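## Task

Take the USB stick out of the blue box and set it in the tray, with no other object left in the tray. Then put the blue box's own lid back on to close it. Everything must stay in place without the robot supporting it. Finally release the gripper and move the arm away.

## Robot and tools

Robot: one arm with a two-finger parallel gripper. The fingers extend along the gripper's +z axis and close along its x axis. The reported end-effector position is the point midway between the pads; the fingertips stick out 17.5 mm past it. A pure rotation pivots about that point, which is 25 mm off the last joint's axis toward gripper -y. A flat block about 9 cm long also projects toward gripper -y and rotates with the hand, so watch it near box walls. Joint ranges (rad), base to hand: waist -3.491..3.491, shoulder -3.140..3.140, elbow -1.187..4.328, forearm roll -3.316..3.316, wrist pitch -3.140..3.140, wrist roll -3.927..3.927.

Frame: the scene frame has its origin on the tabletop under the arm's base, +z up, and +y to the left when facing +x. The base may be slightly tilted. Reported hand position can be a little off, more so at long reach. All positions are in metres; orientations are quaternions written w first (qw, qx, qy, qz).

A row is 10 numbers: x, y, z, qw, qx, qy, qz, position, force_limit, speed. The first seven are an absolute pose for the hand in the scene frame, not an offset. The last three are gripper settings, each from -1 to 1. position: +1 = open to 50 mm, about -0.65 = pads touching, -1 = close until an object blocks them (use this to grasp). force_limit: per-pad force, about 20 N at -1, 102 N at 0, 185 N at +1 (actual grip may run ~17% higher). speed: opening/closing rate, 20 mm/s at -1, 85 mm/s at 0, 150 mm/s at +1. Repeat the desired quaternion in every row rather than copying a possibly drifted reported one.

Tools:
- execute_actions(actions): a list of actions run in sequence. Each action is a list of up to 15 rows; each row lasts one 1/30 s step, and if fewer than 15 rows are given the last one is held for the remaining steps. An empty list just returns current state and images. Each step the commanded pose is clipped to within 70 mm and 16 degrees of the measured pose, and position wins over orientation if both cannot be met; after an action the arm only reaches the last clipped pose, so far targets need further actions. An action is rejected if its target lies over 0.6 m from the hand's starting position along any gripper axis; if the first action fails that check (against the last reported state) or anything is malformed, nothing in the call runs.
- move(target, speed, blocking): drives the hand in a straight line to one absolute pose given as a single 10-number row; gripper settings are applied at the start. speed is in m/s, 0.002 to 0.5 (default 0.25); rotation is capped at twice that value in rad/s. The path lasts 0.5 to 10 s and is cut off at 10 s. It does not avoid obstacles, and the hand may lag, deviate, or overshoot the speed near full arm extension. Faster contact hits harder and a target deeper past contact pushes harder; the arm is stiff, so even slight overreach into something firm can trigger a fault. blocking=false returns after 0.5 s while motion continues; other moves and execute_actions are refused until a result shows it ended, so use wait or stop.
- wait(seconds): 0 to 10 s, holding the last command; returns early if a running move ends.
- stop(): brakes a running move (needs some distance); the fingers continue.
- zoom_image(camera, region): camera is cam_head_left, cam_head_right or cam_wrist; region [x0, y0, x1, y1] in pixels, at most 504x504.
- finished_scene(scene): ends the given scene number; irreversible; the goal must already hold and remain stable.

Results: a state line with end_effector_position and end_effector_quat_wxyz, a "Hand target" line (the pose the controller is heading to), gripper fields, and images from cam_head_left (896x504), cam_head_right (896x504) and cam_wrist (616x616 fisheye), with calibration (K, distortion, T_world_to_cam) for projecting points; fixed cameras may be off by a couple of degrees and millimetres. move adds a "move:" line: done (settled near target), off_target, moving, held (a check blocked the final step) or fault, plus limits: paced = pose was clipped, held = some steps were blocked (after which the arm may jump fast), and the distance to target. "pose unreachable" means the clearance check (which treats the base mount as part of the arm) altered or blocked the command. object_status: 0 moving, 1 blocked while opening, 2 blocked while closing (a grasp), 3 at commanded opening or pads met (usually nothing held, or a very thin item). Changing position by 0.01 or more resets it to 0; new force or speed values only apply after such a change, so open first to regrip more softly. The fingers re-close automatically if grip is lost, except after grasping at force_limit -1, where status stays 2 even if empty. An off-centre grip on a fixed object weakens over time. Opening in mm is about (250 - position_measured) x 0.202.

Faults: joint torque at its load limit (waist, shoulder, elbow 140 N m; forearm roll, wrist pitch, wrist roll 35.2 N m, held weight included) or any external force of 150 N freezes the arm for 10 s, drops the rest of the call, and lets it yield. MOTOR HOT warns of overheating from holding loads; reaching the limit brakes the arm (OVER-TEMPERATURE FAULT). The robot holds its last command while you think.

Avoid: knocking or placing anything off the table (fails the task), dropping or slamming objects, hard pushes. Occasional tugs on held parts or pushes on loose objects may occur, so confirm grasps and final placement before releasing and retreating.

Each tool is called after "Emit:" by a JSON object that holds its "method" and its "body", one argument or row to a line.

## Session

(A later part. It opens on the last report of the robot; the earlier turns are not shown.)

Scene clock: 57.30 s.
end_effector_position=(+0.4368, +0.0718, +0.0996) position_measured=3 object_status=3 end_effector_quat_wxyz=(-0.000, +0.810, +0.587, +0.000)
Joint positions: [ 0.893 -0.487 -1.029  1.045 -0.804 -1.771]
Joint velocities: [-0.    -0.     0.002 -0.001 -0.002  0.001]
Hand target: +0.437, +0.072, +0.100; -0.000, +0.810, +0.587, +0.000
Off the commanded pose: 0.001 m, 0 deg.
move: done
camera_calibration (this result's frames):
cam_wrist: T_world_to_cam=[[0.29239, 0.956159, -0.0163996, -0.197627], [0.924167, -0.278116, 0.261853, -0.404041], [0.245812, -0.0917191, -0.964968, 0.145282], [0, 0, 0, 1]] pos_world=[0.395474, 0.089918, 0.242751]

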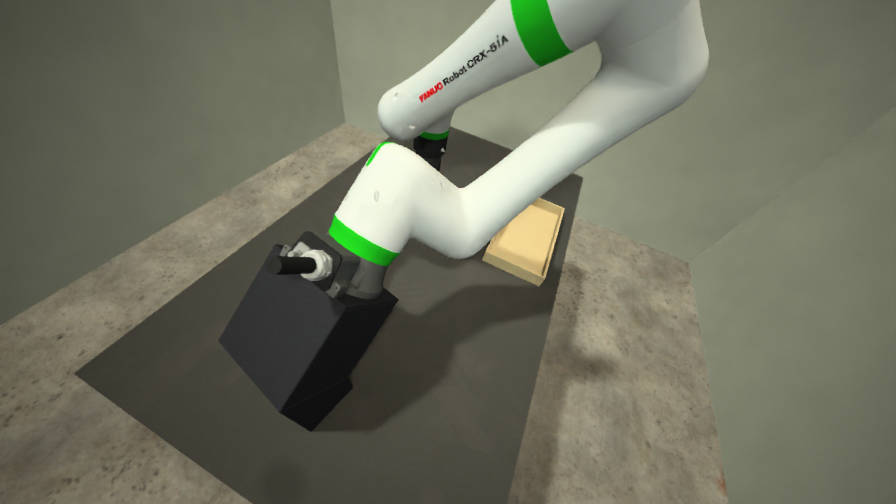

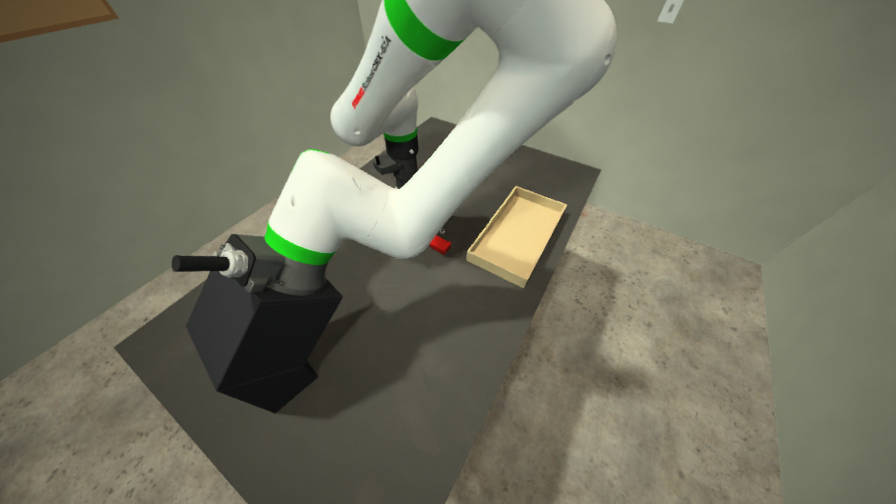

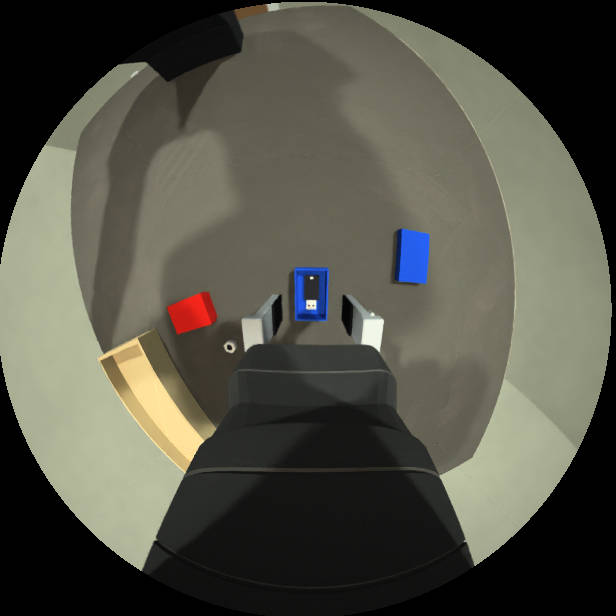

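Emit:
{"method": "move", "body": {
  "target": [0.4318, 0.0731, 0.07, 0.2434, 0.7720, 0.5599, 0.1765, 1, -0.5, 0],
  "speed": 0.3
}}

Emit:
{"method": "move", "body": {
  "target": [0.4318, 0.0731, 0.0235, 0.2434, 0.7720, 0.5599, 0.1765, 1, -0.5, 0],
  "speed": 0.06
}}

Scene clock: 179.13 s.
end_effector_position=(+0.4327, +0.0738, +0.0697) position_measured=3 object_status=3 end_effector_quat_wxyz=(+0.284, +0.787, +0.542, +0.075)
Joint positions: [ 0.93  -0.011 -1.189  1.748 -1.297 -2.773]
Joint velocities: [ 0.007  0.019  0.     0.003 -0.021 -0.025]
Hand target: +0.433, +0.074, +0.070; +0.284, +0.787, +0.542, +0.075
Off the commanded pose: 0.001 m, 13 deg.
joint sent to its limit — the command would take joint 3 (elbow) past its lower limit, so that joint was sent only as far as its limit.
move: off_target
camera_calibration (this result's frames):
cam_wrist: T_world_to_cam=[[0.392799, 0.8944, -0.213912, -0.223961], [0.68031, -0.126098, 0.721995, -0.329672], [0.618778, -0.429125, -0.658001, -0.0403125], [0, 0, 0, 1]] pos_world=[0.337196, 0.14144, 0.163588]

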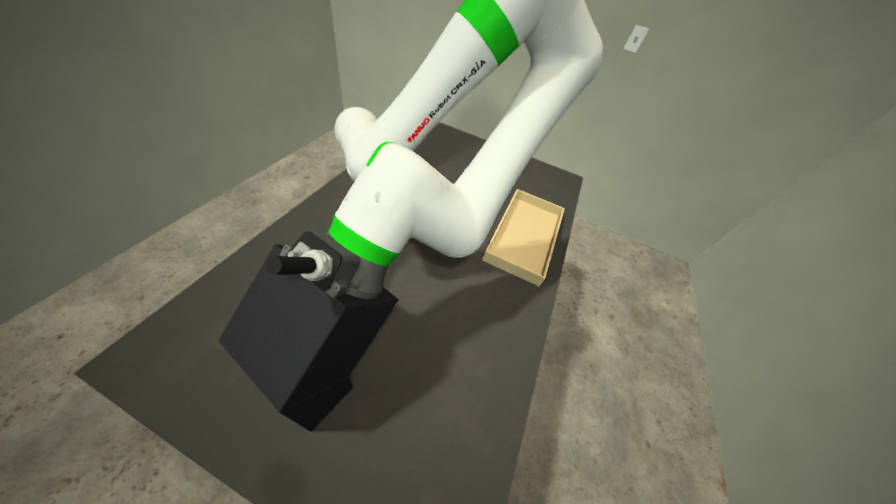

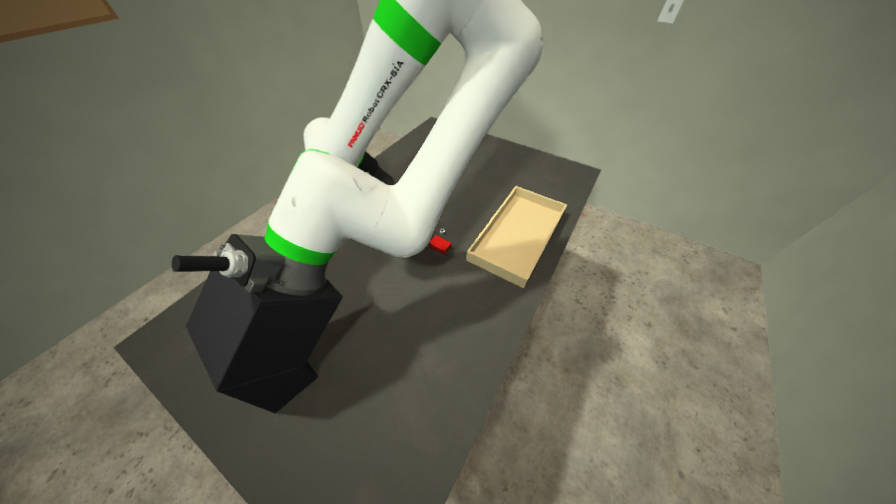

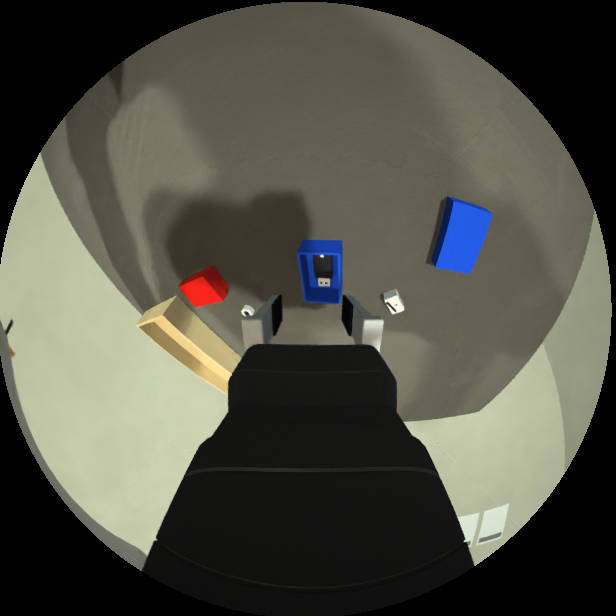

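Scene clock: 191.13 s.
end_effector_position=(+0.4346, +0.0748, +0.0243) position_measured=3 object_status=3 end_effector_quat_wxyz=(+0.279, +0.780, +0.548, +0.116)
Joint positions: [ 0.617  0.122 -1.19   2.177 -1.274 -2.969]
Joint velocities: [-0.     0.     0.     0.     0.001 -0.001]
Hand target: +0.435, +0.075, +0.024; +0.279, +0.780, +0.548, +0.116
Off the commanded pose: 0.003 m, 8 deg.
FORCE FAULT: contact force on the arm reached its limit, and the arm stopped for 10 seconds. The contact can be on any part of the arm, not only on its tool. That time counts as 20 of the actions that you can send in this scene. The arm's remaining commands of this call were not run. The arm holds still and accepts commands again. Move the arm away from the contact; if what it grips holds it there, let go first. Pushing or pulling that hard again can fault the arm again.
move: fault
camera_calibration (this result's frames):
cam_wrist: T_world_to_cam=[[0.365087, 0.918831, -0.149873, -0.226669], [0.643713, -0.132842, 0.753649, -0.282433], [0.672566, -0.371622, -0.639962, -0.0990418], [0, 0, 0, 1]] pos_world=[0.331172, 0.133945, 0.115501]

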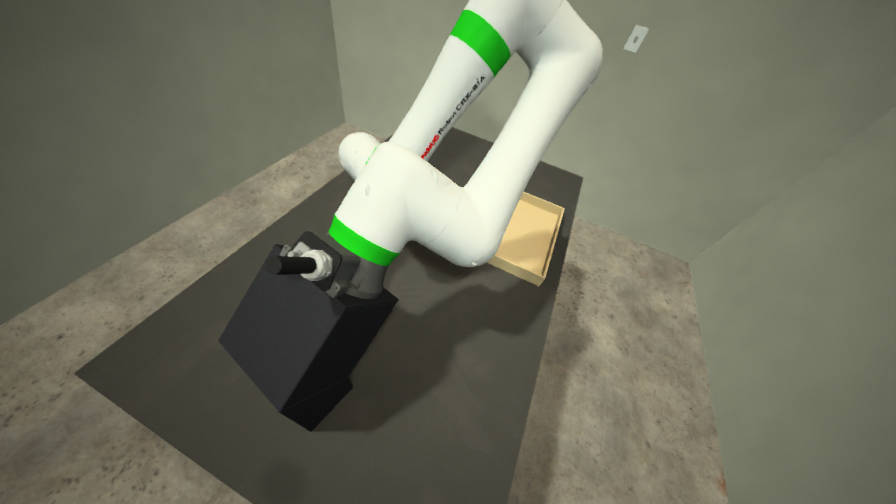

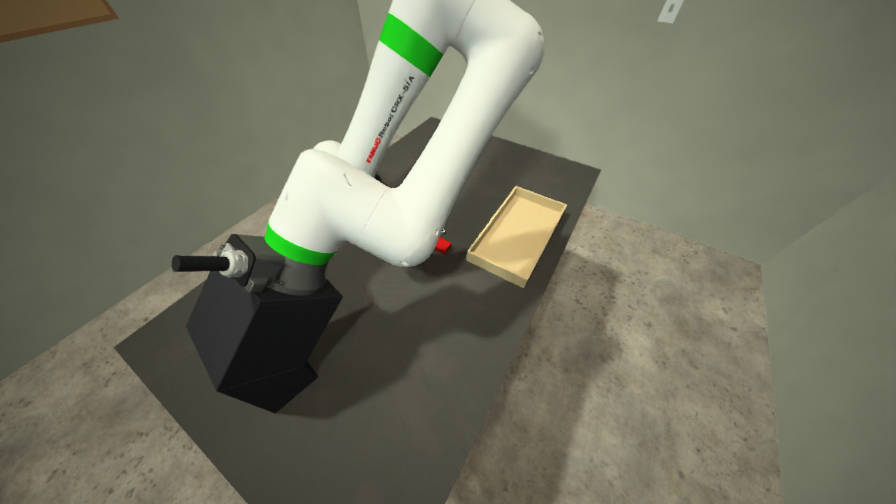

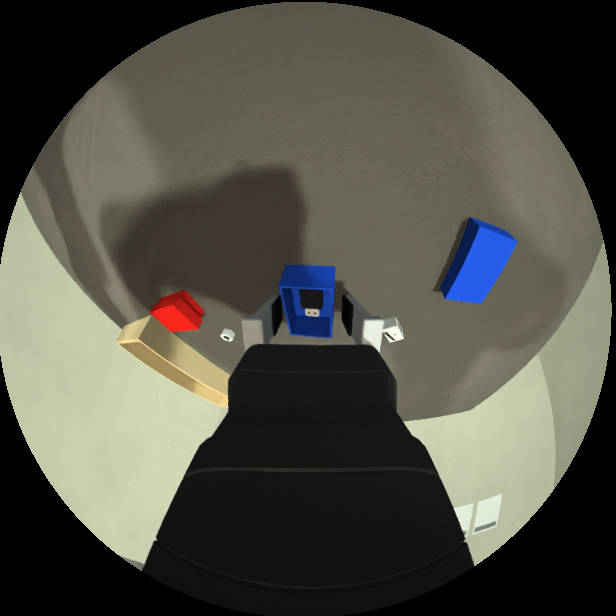

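Emit:
{"method": "move", "body": {
  "target": [0.4366, 0.0715, 0.08, 0, 0.8095, 0.5871, 0, 1, -0.5, 0],
  "speed": 0.1
}}

Emit:
{"method": "zoom_image", "body": {
  "camera": "cam_wrist",
  "region": [230, 220, 390, 350]
}}

Scene clock: 207.90 s.
end_effector_position=(+0.4370, +0.0717, +0.0798) position_measured=3 object_status=3 end_effector_quat_wxyz=(+0.000, +0.809, +0.587, +0.001)
Joint positions: [ 0.809 -0.434 -1.039  1.118 -0.712 -1.806]
Joint velocities: [ 0.     0.001  0.001 -0.001 -0.     0.001]
Hand target: +0.437, +0.072, +0.080; +0.000, +0.809, +0.587, +0.001
Off the commanded pose: 0.000 m, 0 deg.
move: done
camera_calibration (this result's frames):
cam_wrist: T_world_to_cam=[[0.292016, 0.956286, -0.0156054, -0.197889], [0.923741, -0.277774, 0.263712, -0.399047], [0.247849, -0.0914232, -0.964475, 0.125195], [0, 0, 0, 1]] pos_world=[0.395373, 0.0898395, 0.222892]

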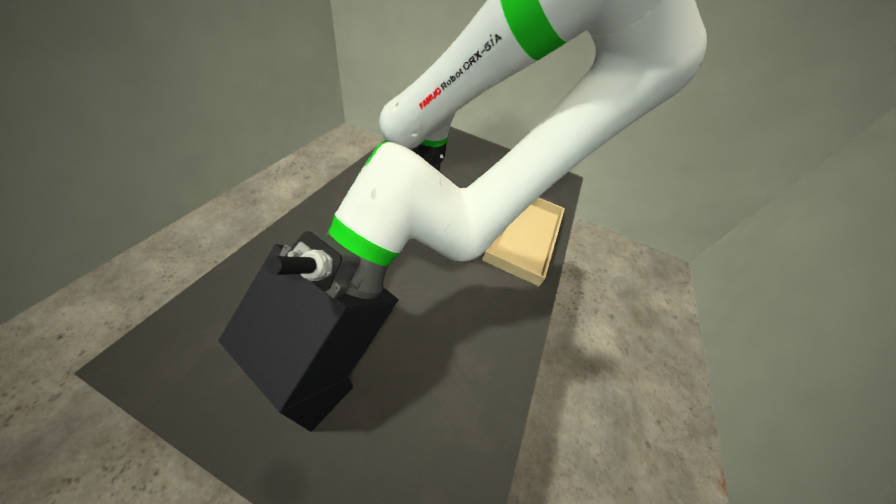

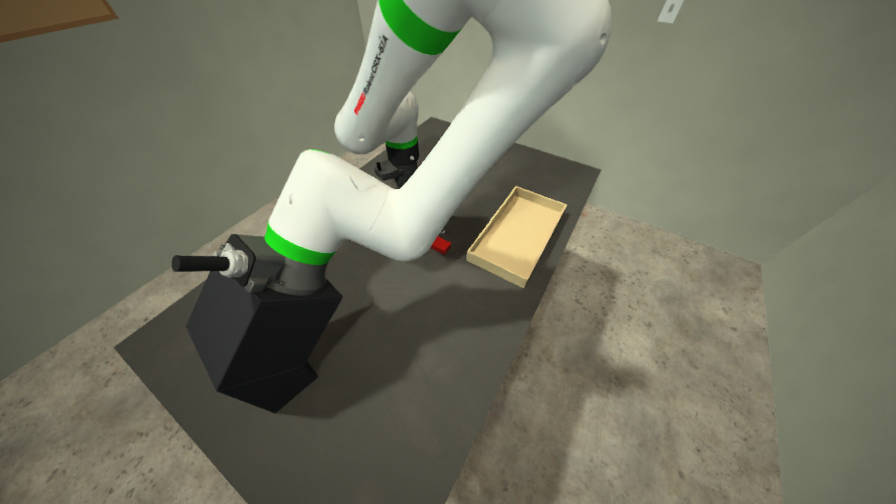

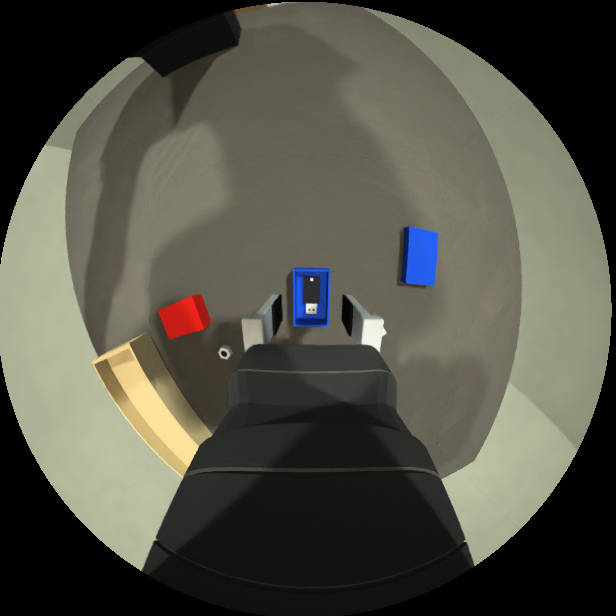

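Region (230, 220, 390, 350) of cam_wrist's 616x616 image, scaled by 3.150, with more detail than that image has; it fills the top 410 rows of this view, and the rest is white.

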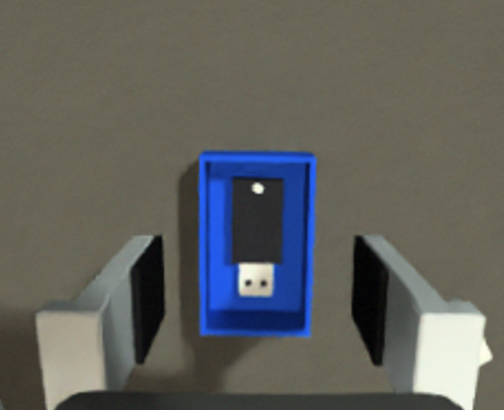

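Emit:
{"method": "move", "body": {
  "target": [0.4366, 0.0715, 0.0215, 0, 0.8095, 0.5871, 0, 1, -0.5, 0],
  "speed": 0.07
}}

Emit:
{"method": "execute_actions", "body": {
  "actions": [
    [[0.4366, 0.0715, 0.0215, 0, 0.8095, 0.5871, 0, -1, -0.5, 0]],
    [[0.4366, 0.0715, 0.0215, 0, 0.8095, 0.5871, 0, -1, -0.5, 0]]
  ]
}}

Emit:
{"method": "move", "body": {
  "target": [0.4366, 0.0715, 0.06, 0, 0.8095, 0.5871, 0, -1, -0.5, 0],
  "speed": 0.08
}}

Emit:
{"method": "move", "body": {
  "target": [0.62, -0.08, 0.06, 0, 0.8095, 0.5871, 0, -1, -0.5, 0],
  "speed": 0.2
}}

Scene clock: 217.40 s.
end_effector_position=(+0.4364, +0.0718, +0.0217) position_measured=3 object_status=3 end_effector_quat_wxyz=(-0.000, +0.810, +0.587, -0.000)
Joint positions: [ 0.544 -0.265 -1.045  1.447 -0.466 -1.998]
Joint velocities: [-0.001 -0.    -0.002  0.005  0.001 -0.003]
Hand target: +0.436, +0.072, +0.022; -0.000, +0.810, +0.587, -0.000
Off the commanded pose: 0.000 m, 0 deg.
move: done
camera_calibration (this result's frames):
cam_wrist: T_world_to_cam=[[0.292737, 0.956055, -0.0162532, -0.198923], [0.924209, -0.278545, 0.261249, -0.383239], [0.245241, -0.0914987, -0.965135, 0.0704568], [0, 0, 0, 1]] pos_world=[0.395146, 0.0898788, 0.164888]

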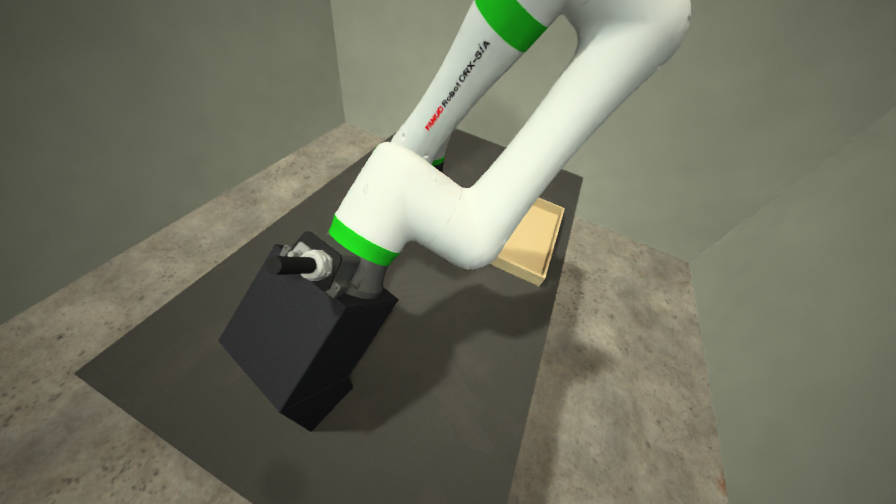

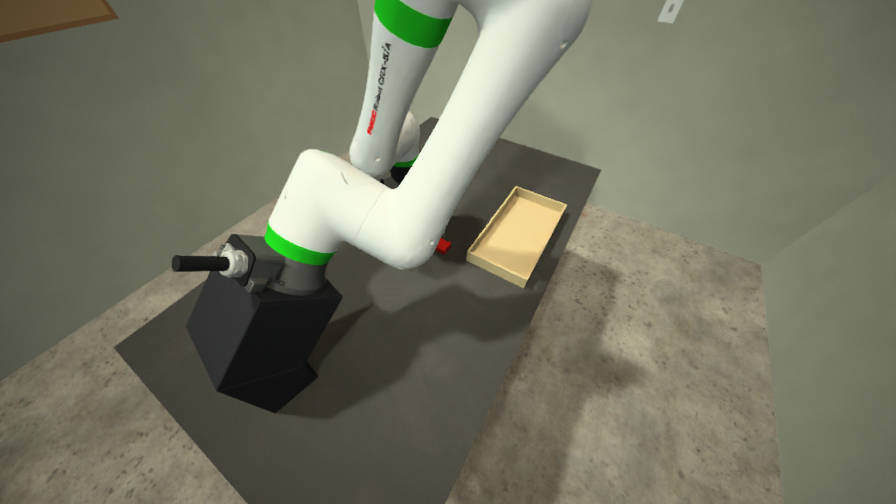

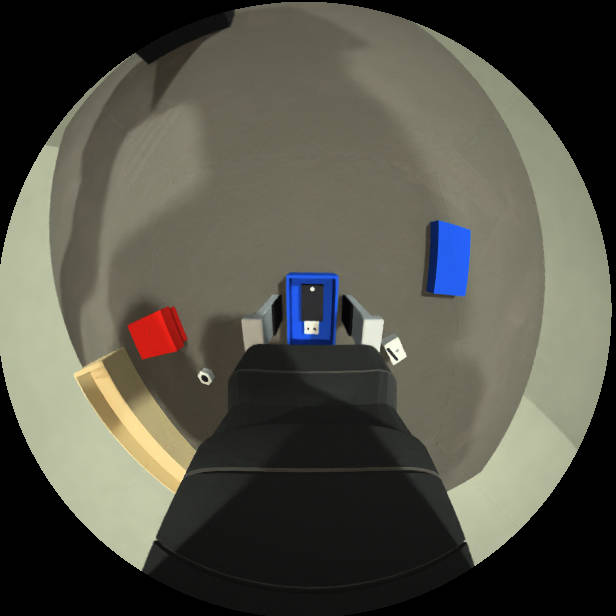

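Scene clock: 218.40 s.
end_effector_position=(+0.4366, +0.0715, +0.0215) position_measured=71 object_status=2 end_effector_quat_wxyz=(-0.000, +0.810, +0.587, -0.000)
Joint positions: [ 0.542 -0.265 -1.046  1.451 -0.465 -2.   ]
Joint velocities: [ 0.    -0.     0.    -0.001 -0.001 -0.001]
Hand target: +0.437, +0.072, +0.021; -0.000, +0.810, +0.587, +0.000
Off the commanded pose: 0.000 m, 0 deg.
camera_calibration (this result's frames):
cam_wrist: T_world_to_cam=[[0.292219, 0.956207, -0.0165952, -0.198513], [0.924187, -0.277886, 0.262025, -0.383506], [0.245938, -0.0919058, -0.964919, 0.0698814], [0, 0, 0, 1]] pos_world=[0.395254, 0.089671, 0.164623]

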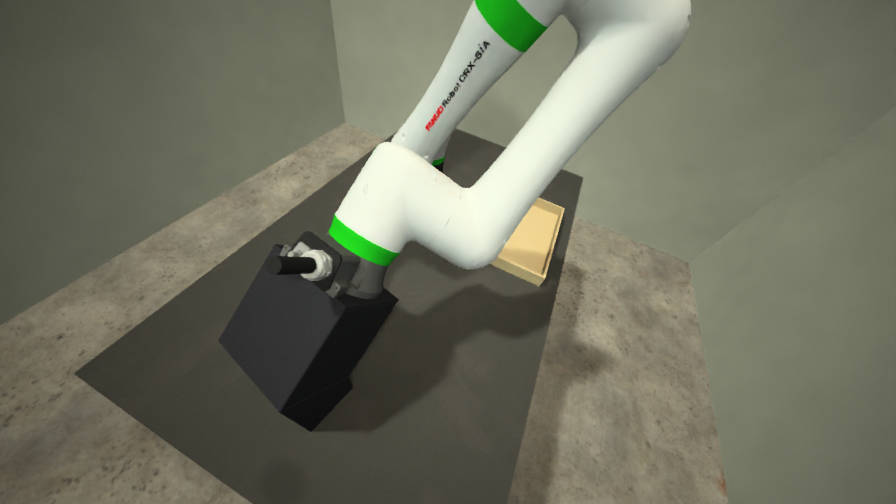

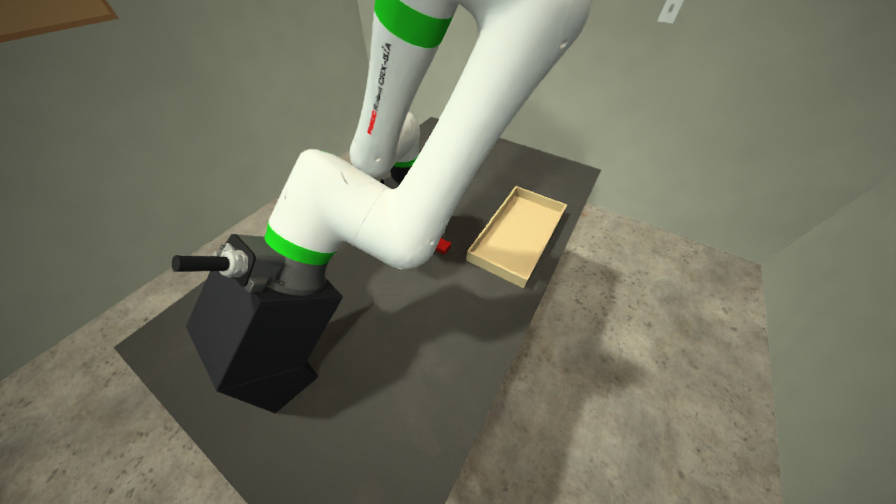

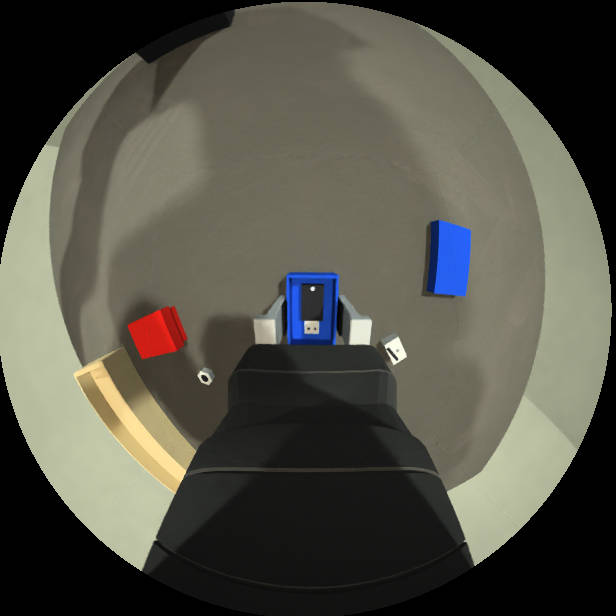

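Scene clock: 219.23 s.
end_effector_position=(+0.4368, +0.0713, +0.0598) position_measured=71 object_status=2 end_effector_quat_wxyz=(+0.000, +0.809, +0.587, +0.000)
Joint positions: [ 0.724 -0.377 -1.044  1.204 -0.625 -1.852]
Joint velocities: [ 0.002  0.001  0.    -0.     0.001  0.   ]
Hand target: +0.437, +0.071, +0.060; +0.000, +0.809, +0.587, +0.000
Off the commanded pose: 0.000 m, 0 deg.
move: done
camera_calibration (this result's frames):
cam_wrist: T_world_to_cam=[[0.291885, 0.956306, -0.016816, -0.19761], [0.924152, -0.277453, 0.262607, -0.393854], [0.246467, -0.0921916, -0.964756, 0.106589], [0, 0, 0, 1]] pos_world=[0.39539, 0.0895259, 0.202938]

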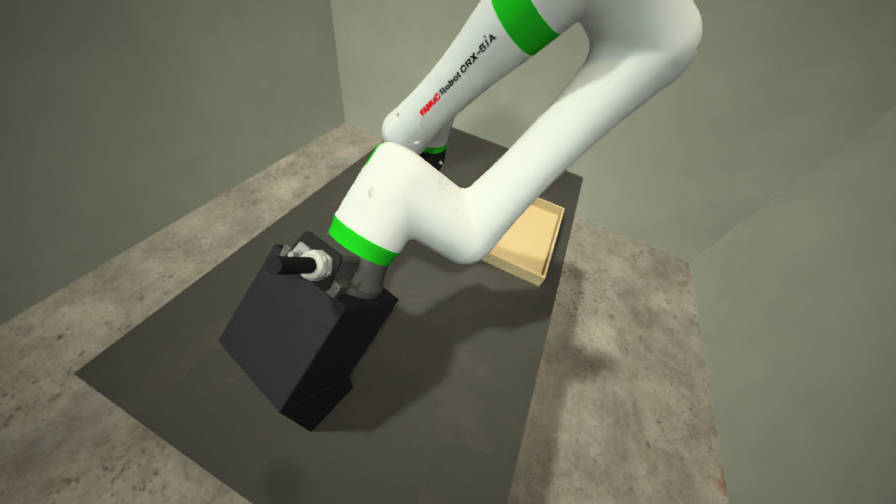

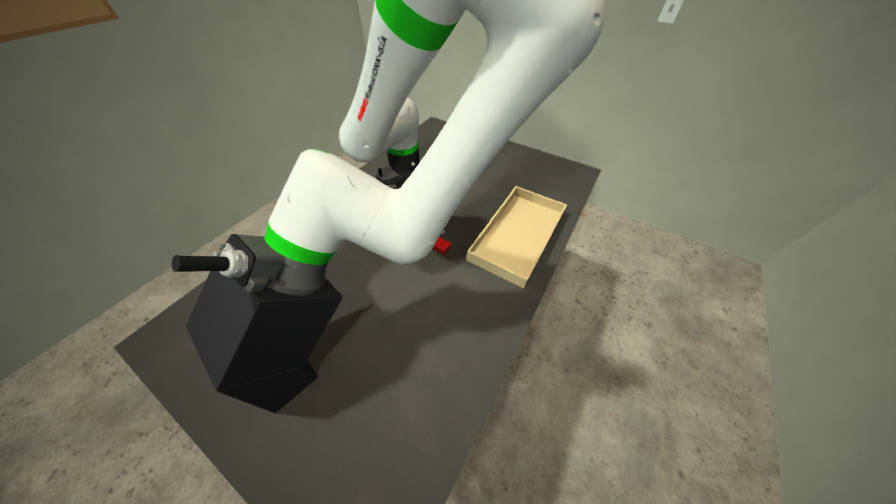

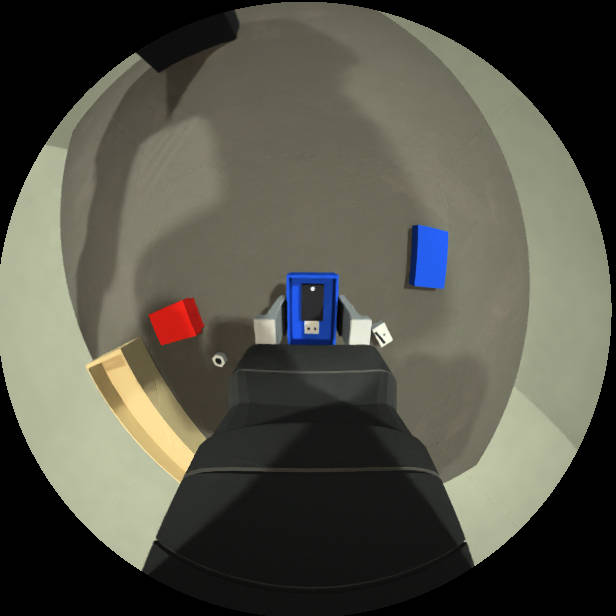

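Scene clock: 220.87 s.
end_effector_position=(+0.6207, -0.0794, +0.0594) position_measured=71 object_status=2 end_effector_quat_wxyz=(+0.000, +0.810, +0.587, +0.000)
Joint positions: [ 0.355 -0.231 -0.468  0.586 -0.629 -0.909]
Joint velocities: [ 0.    -0.001  0.001 -0.001 -0.002  0.001]
Hand target: +0.621, -0.079, +0.059; +0.000, +0.810, +0.587, +0.000
Off the commanded pose: 0.001 m, 0 deg.
move: done
camera_calibration (this result's frames):
cam_wrist: T_world_to_cam=[[0.292927, 0.955997, -0.0162578, -0.107887], [0.923794, -0.278593, 0.26266, -0.605353], [0.246573, -0.0919592, -0.964751, 0.0469539], [0, 0, 0, 1]] pos_world=[0.579247, -0.0611902, 0.202547]

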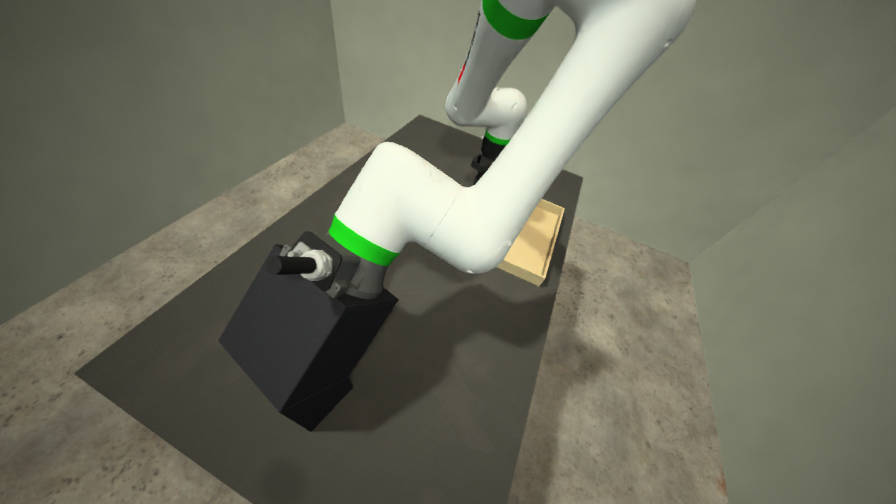

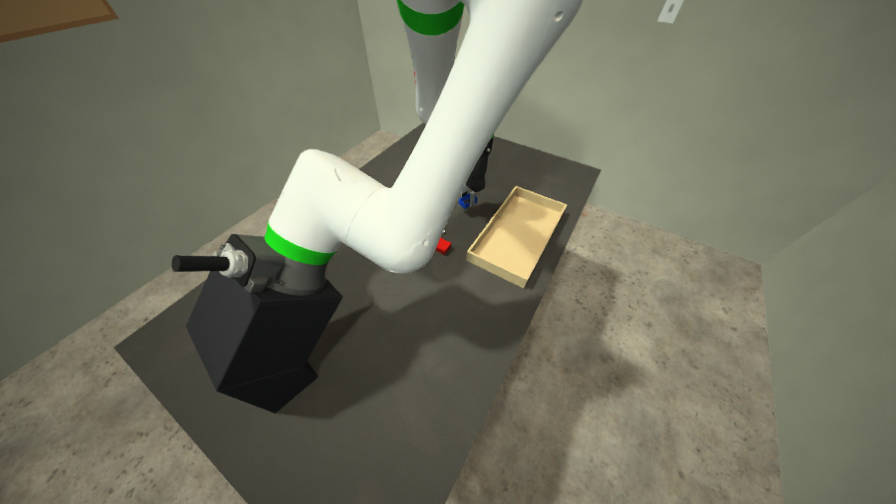

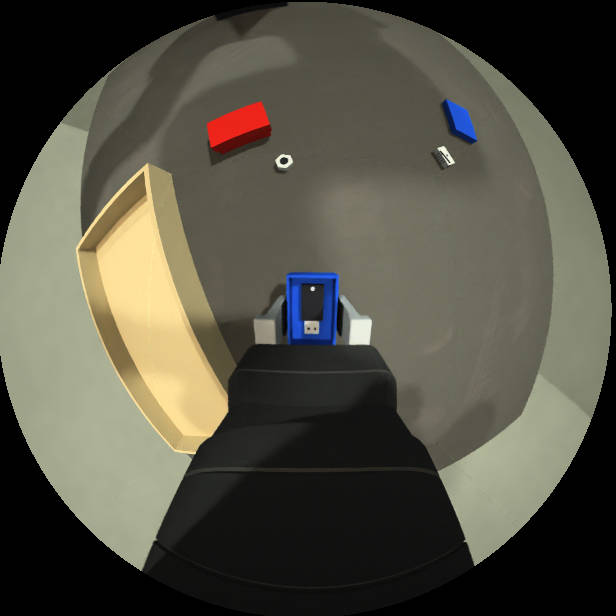

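Emit:
{"method": "move", "body": {
  "target": [0.62, -0.08, 0.0235, 0, 0.8095, 0.5871, 0, -1, -0.5, 0],
  "speed": 0.05
}}

Emit:
{"method": "execute_actions", "body": {
  "actions": [
    [[0.62, -0.08, 0.0235, 0, 0.8095, 0.5871, 0, 1, -0.5, 0]]
  ]
}}

Emit:
{"method": "move", "body": {
  "target": [0.6152, -0.0784, 0.06, 0.2434, 0.7720, 0.5599, 0.1765, 1, -0.5, 0],
  "speed": 0.2
}}

Scene clock: 225.63 s.
end_effector_position=(+0.6199, -0.0799, +0.0235) position_measured=71 object_status=2 end_effector_quat_wxyz=(-0.000, +0.810, +0.587, -0.000)
Joint positions: [ 0.316 -0.155 -0.469  0.615 -0.546 -0.93 ]
Joint velocities: [ 0.    -0.     0.001  0.     0.     0.   ]
Hand target: +0.620, -0.080, +0.024; -0.000, +0.810, +0.587, +0.000
Off the commanded pose: 0.000 m, 0 deg.
move: done
camera_calibration (this result's frames):
cam_wrist: T_world_to_cam=[[0.292288, 0.956188, -0.0165235, -0.107285], [0.924197, -0.277983, 0.261888, -0.595512], [0.245821, -0.0918176, -0.964957, 0.012952], [0, 0, 0, 1]] pos_world=[0.578544, -0.0617688, 0.166683]

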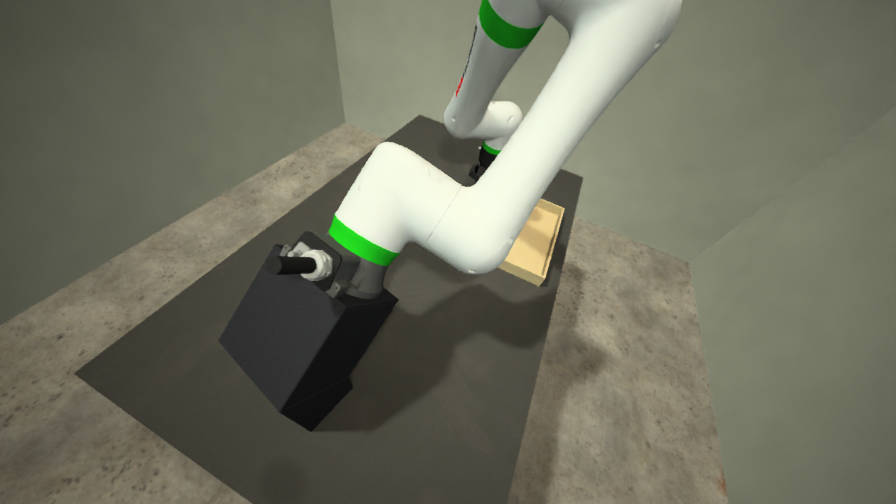

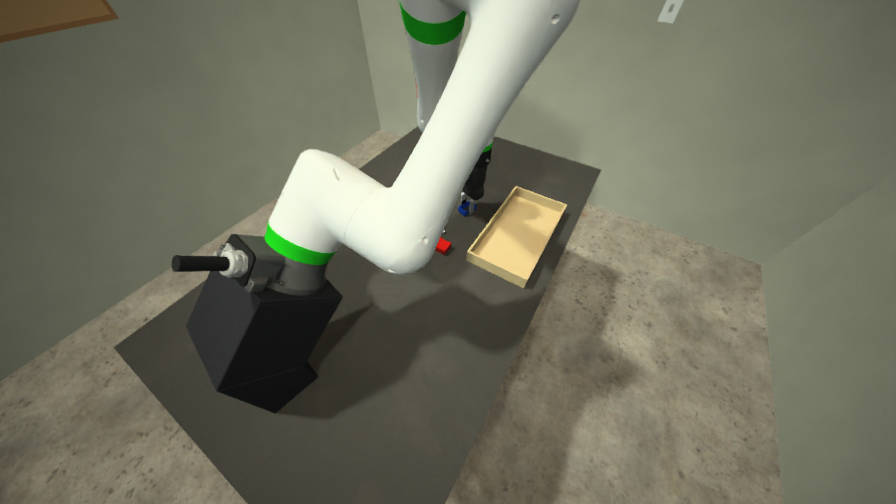

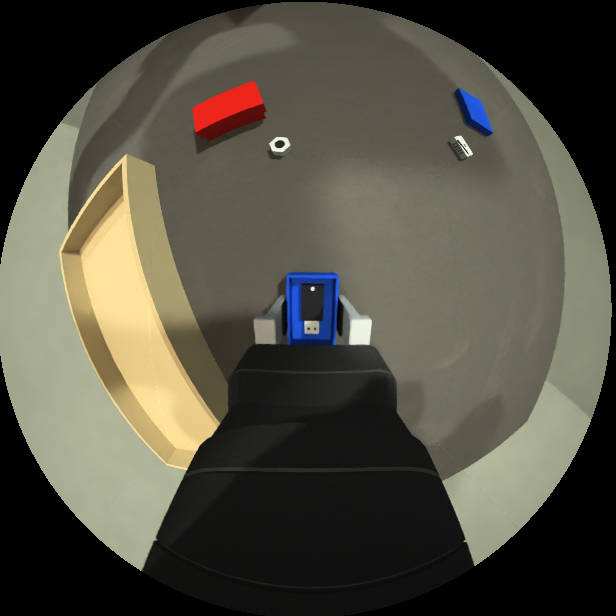

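Scene clock: 226.13 s.
end_effector_position=(+0.6200, -0.0800, +0.0235) position_measured=3 object_status=3 end_effector_quat_wxyz=(-0.000, +0.810, +0.587, -0.000)
Joint positions: [ 0.316 -0.154 -0.468  0.615 -0.546 -0.93 ]
Joint velocities: [-0.     0.001  0.     0.    -0.     0.002]
Hand target: +0.620, -0.080, +0.023; +0.000, +0.810, +0.587, +0.000
Off the commanded pose: 0.000 m, 0 deg.
camera_calibration (this result's frames):
cam_wrist: T_world_to_cam=[[0.2923, 0.956183, -0.0165834, -0.107271], [0.924158, -0.277965, 0.262046, -0.595632], [0.245954, -0.0919217, -0.964913, 0.0127694], [0, 0, 0, 1]] pos_world=[0.578673, -0.0618209, 0.166625]

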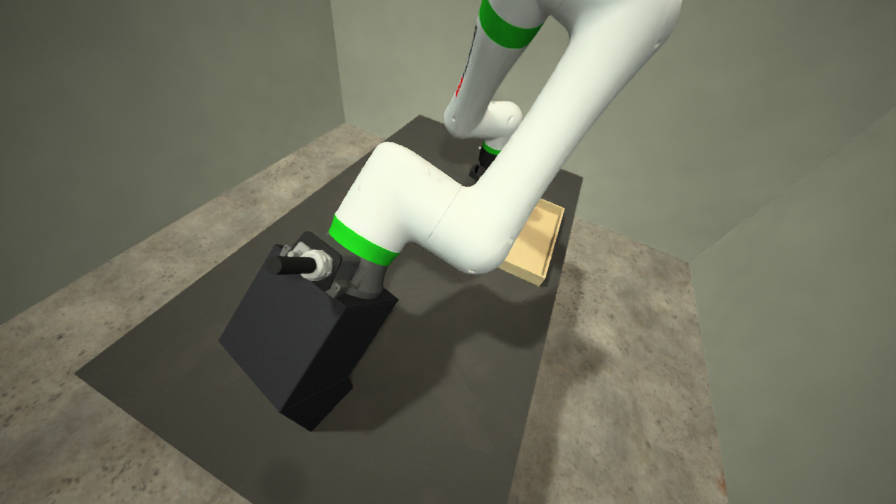

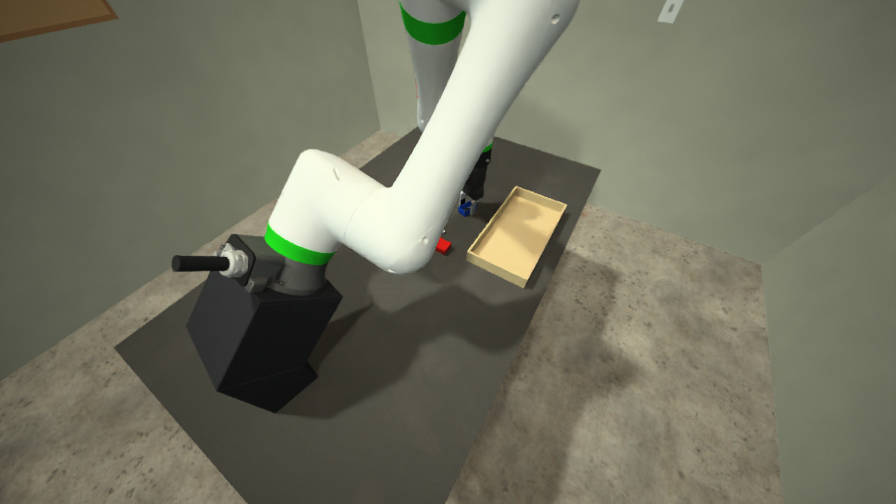

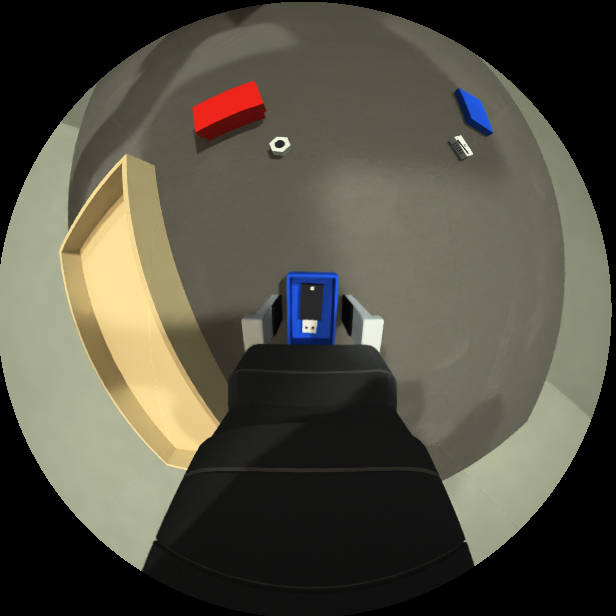

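Scene clock: 229.17 s.
end_effector_position=(+0.6147, -0.0780, +0.0596) position_measured=3 object_status=3 end_effector_quat_wxyz=(+0.260, +0.775, +0.553, +0.159)
Joint positions: [-0.259 -0.362 -0.776  3.316 -0.3   -3.371]
Joint velocities: [ 0.002  0.003 -0.003 -0.    -0.003 -0.001]
Hand target: +0.615, -0.078, +0.059; +0.260, +0.775, +0.554, +0.159
Off the commanded pose: 0.001 m, 3 deg.
joint sent to its limit — the command would take joint 4 (forearm roll) past its upper limit, so that joint was sent only as far as its limit.
move: off_target
camera_calibration (this result's frames):
cam_wrist: T_world_to_cam=[[0.330634, 0.941456, -0.0658942, -0.128869], [0.615424, -0.162146, 0.771338, -0.431175], [0.715496, -0.295584, -0.633005, -0.275247], [0, 0, 0, 1]] pos_world=[0.504902, -0.0299473, 0.149858]

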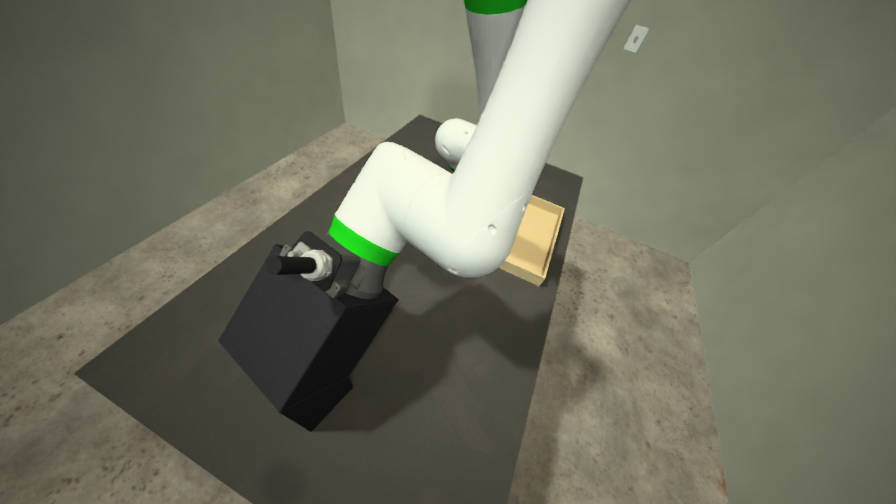

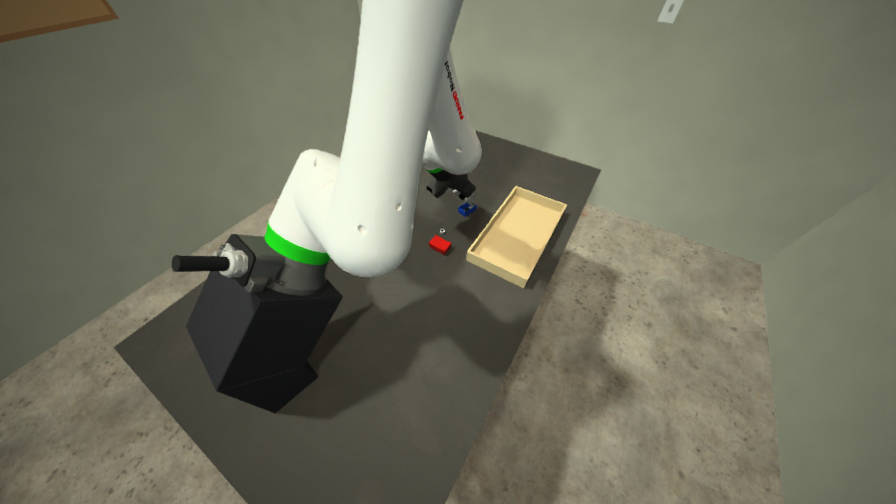

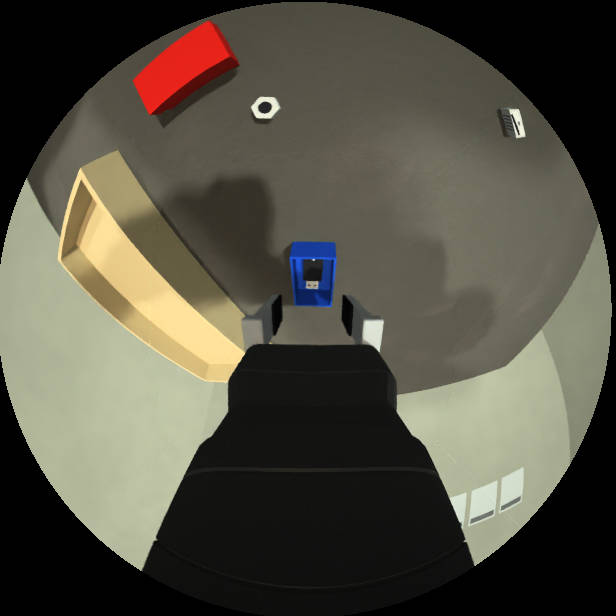

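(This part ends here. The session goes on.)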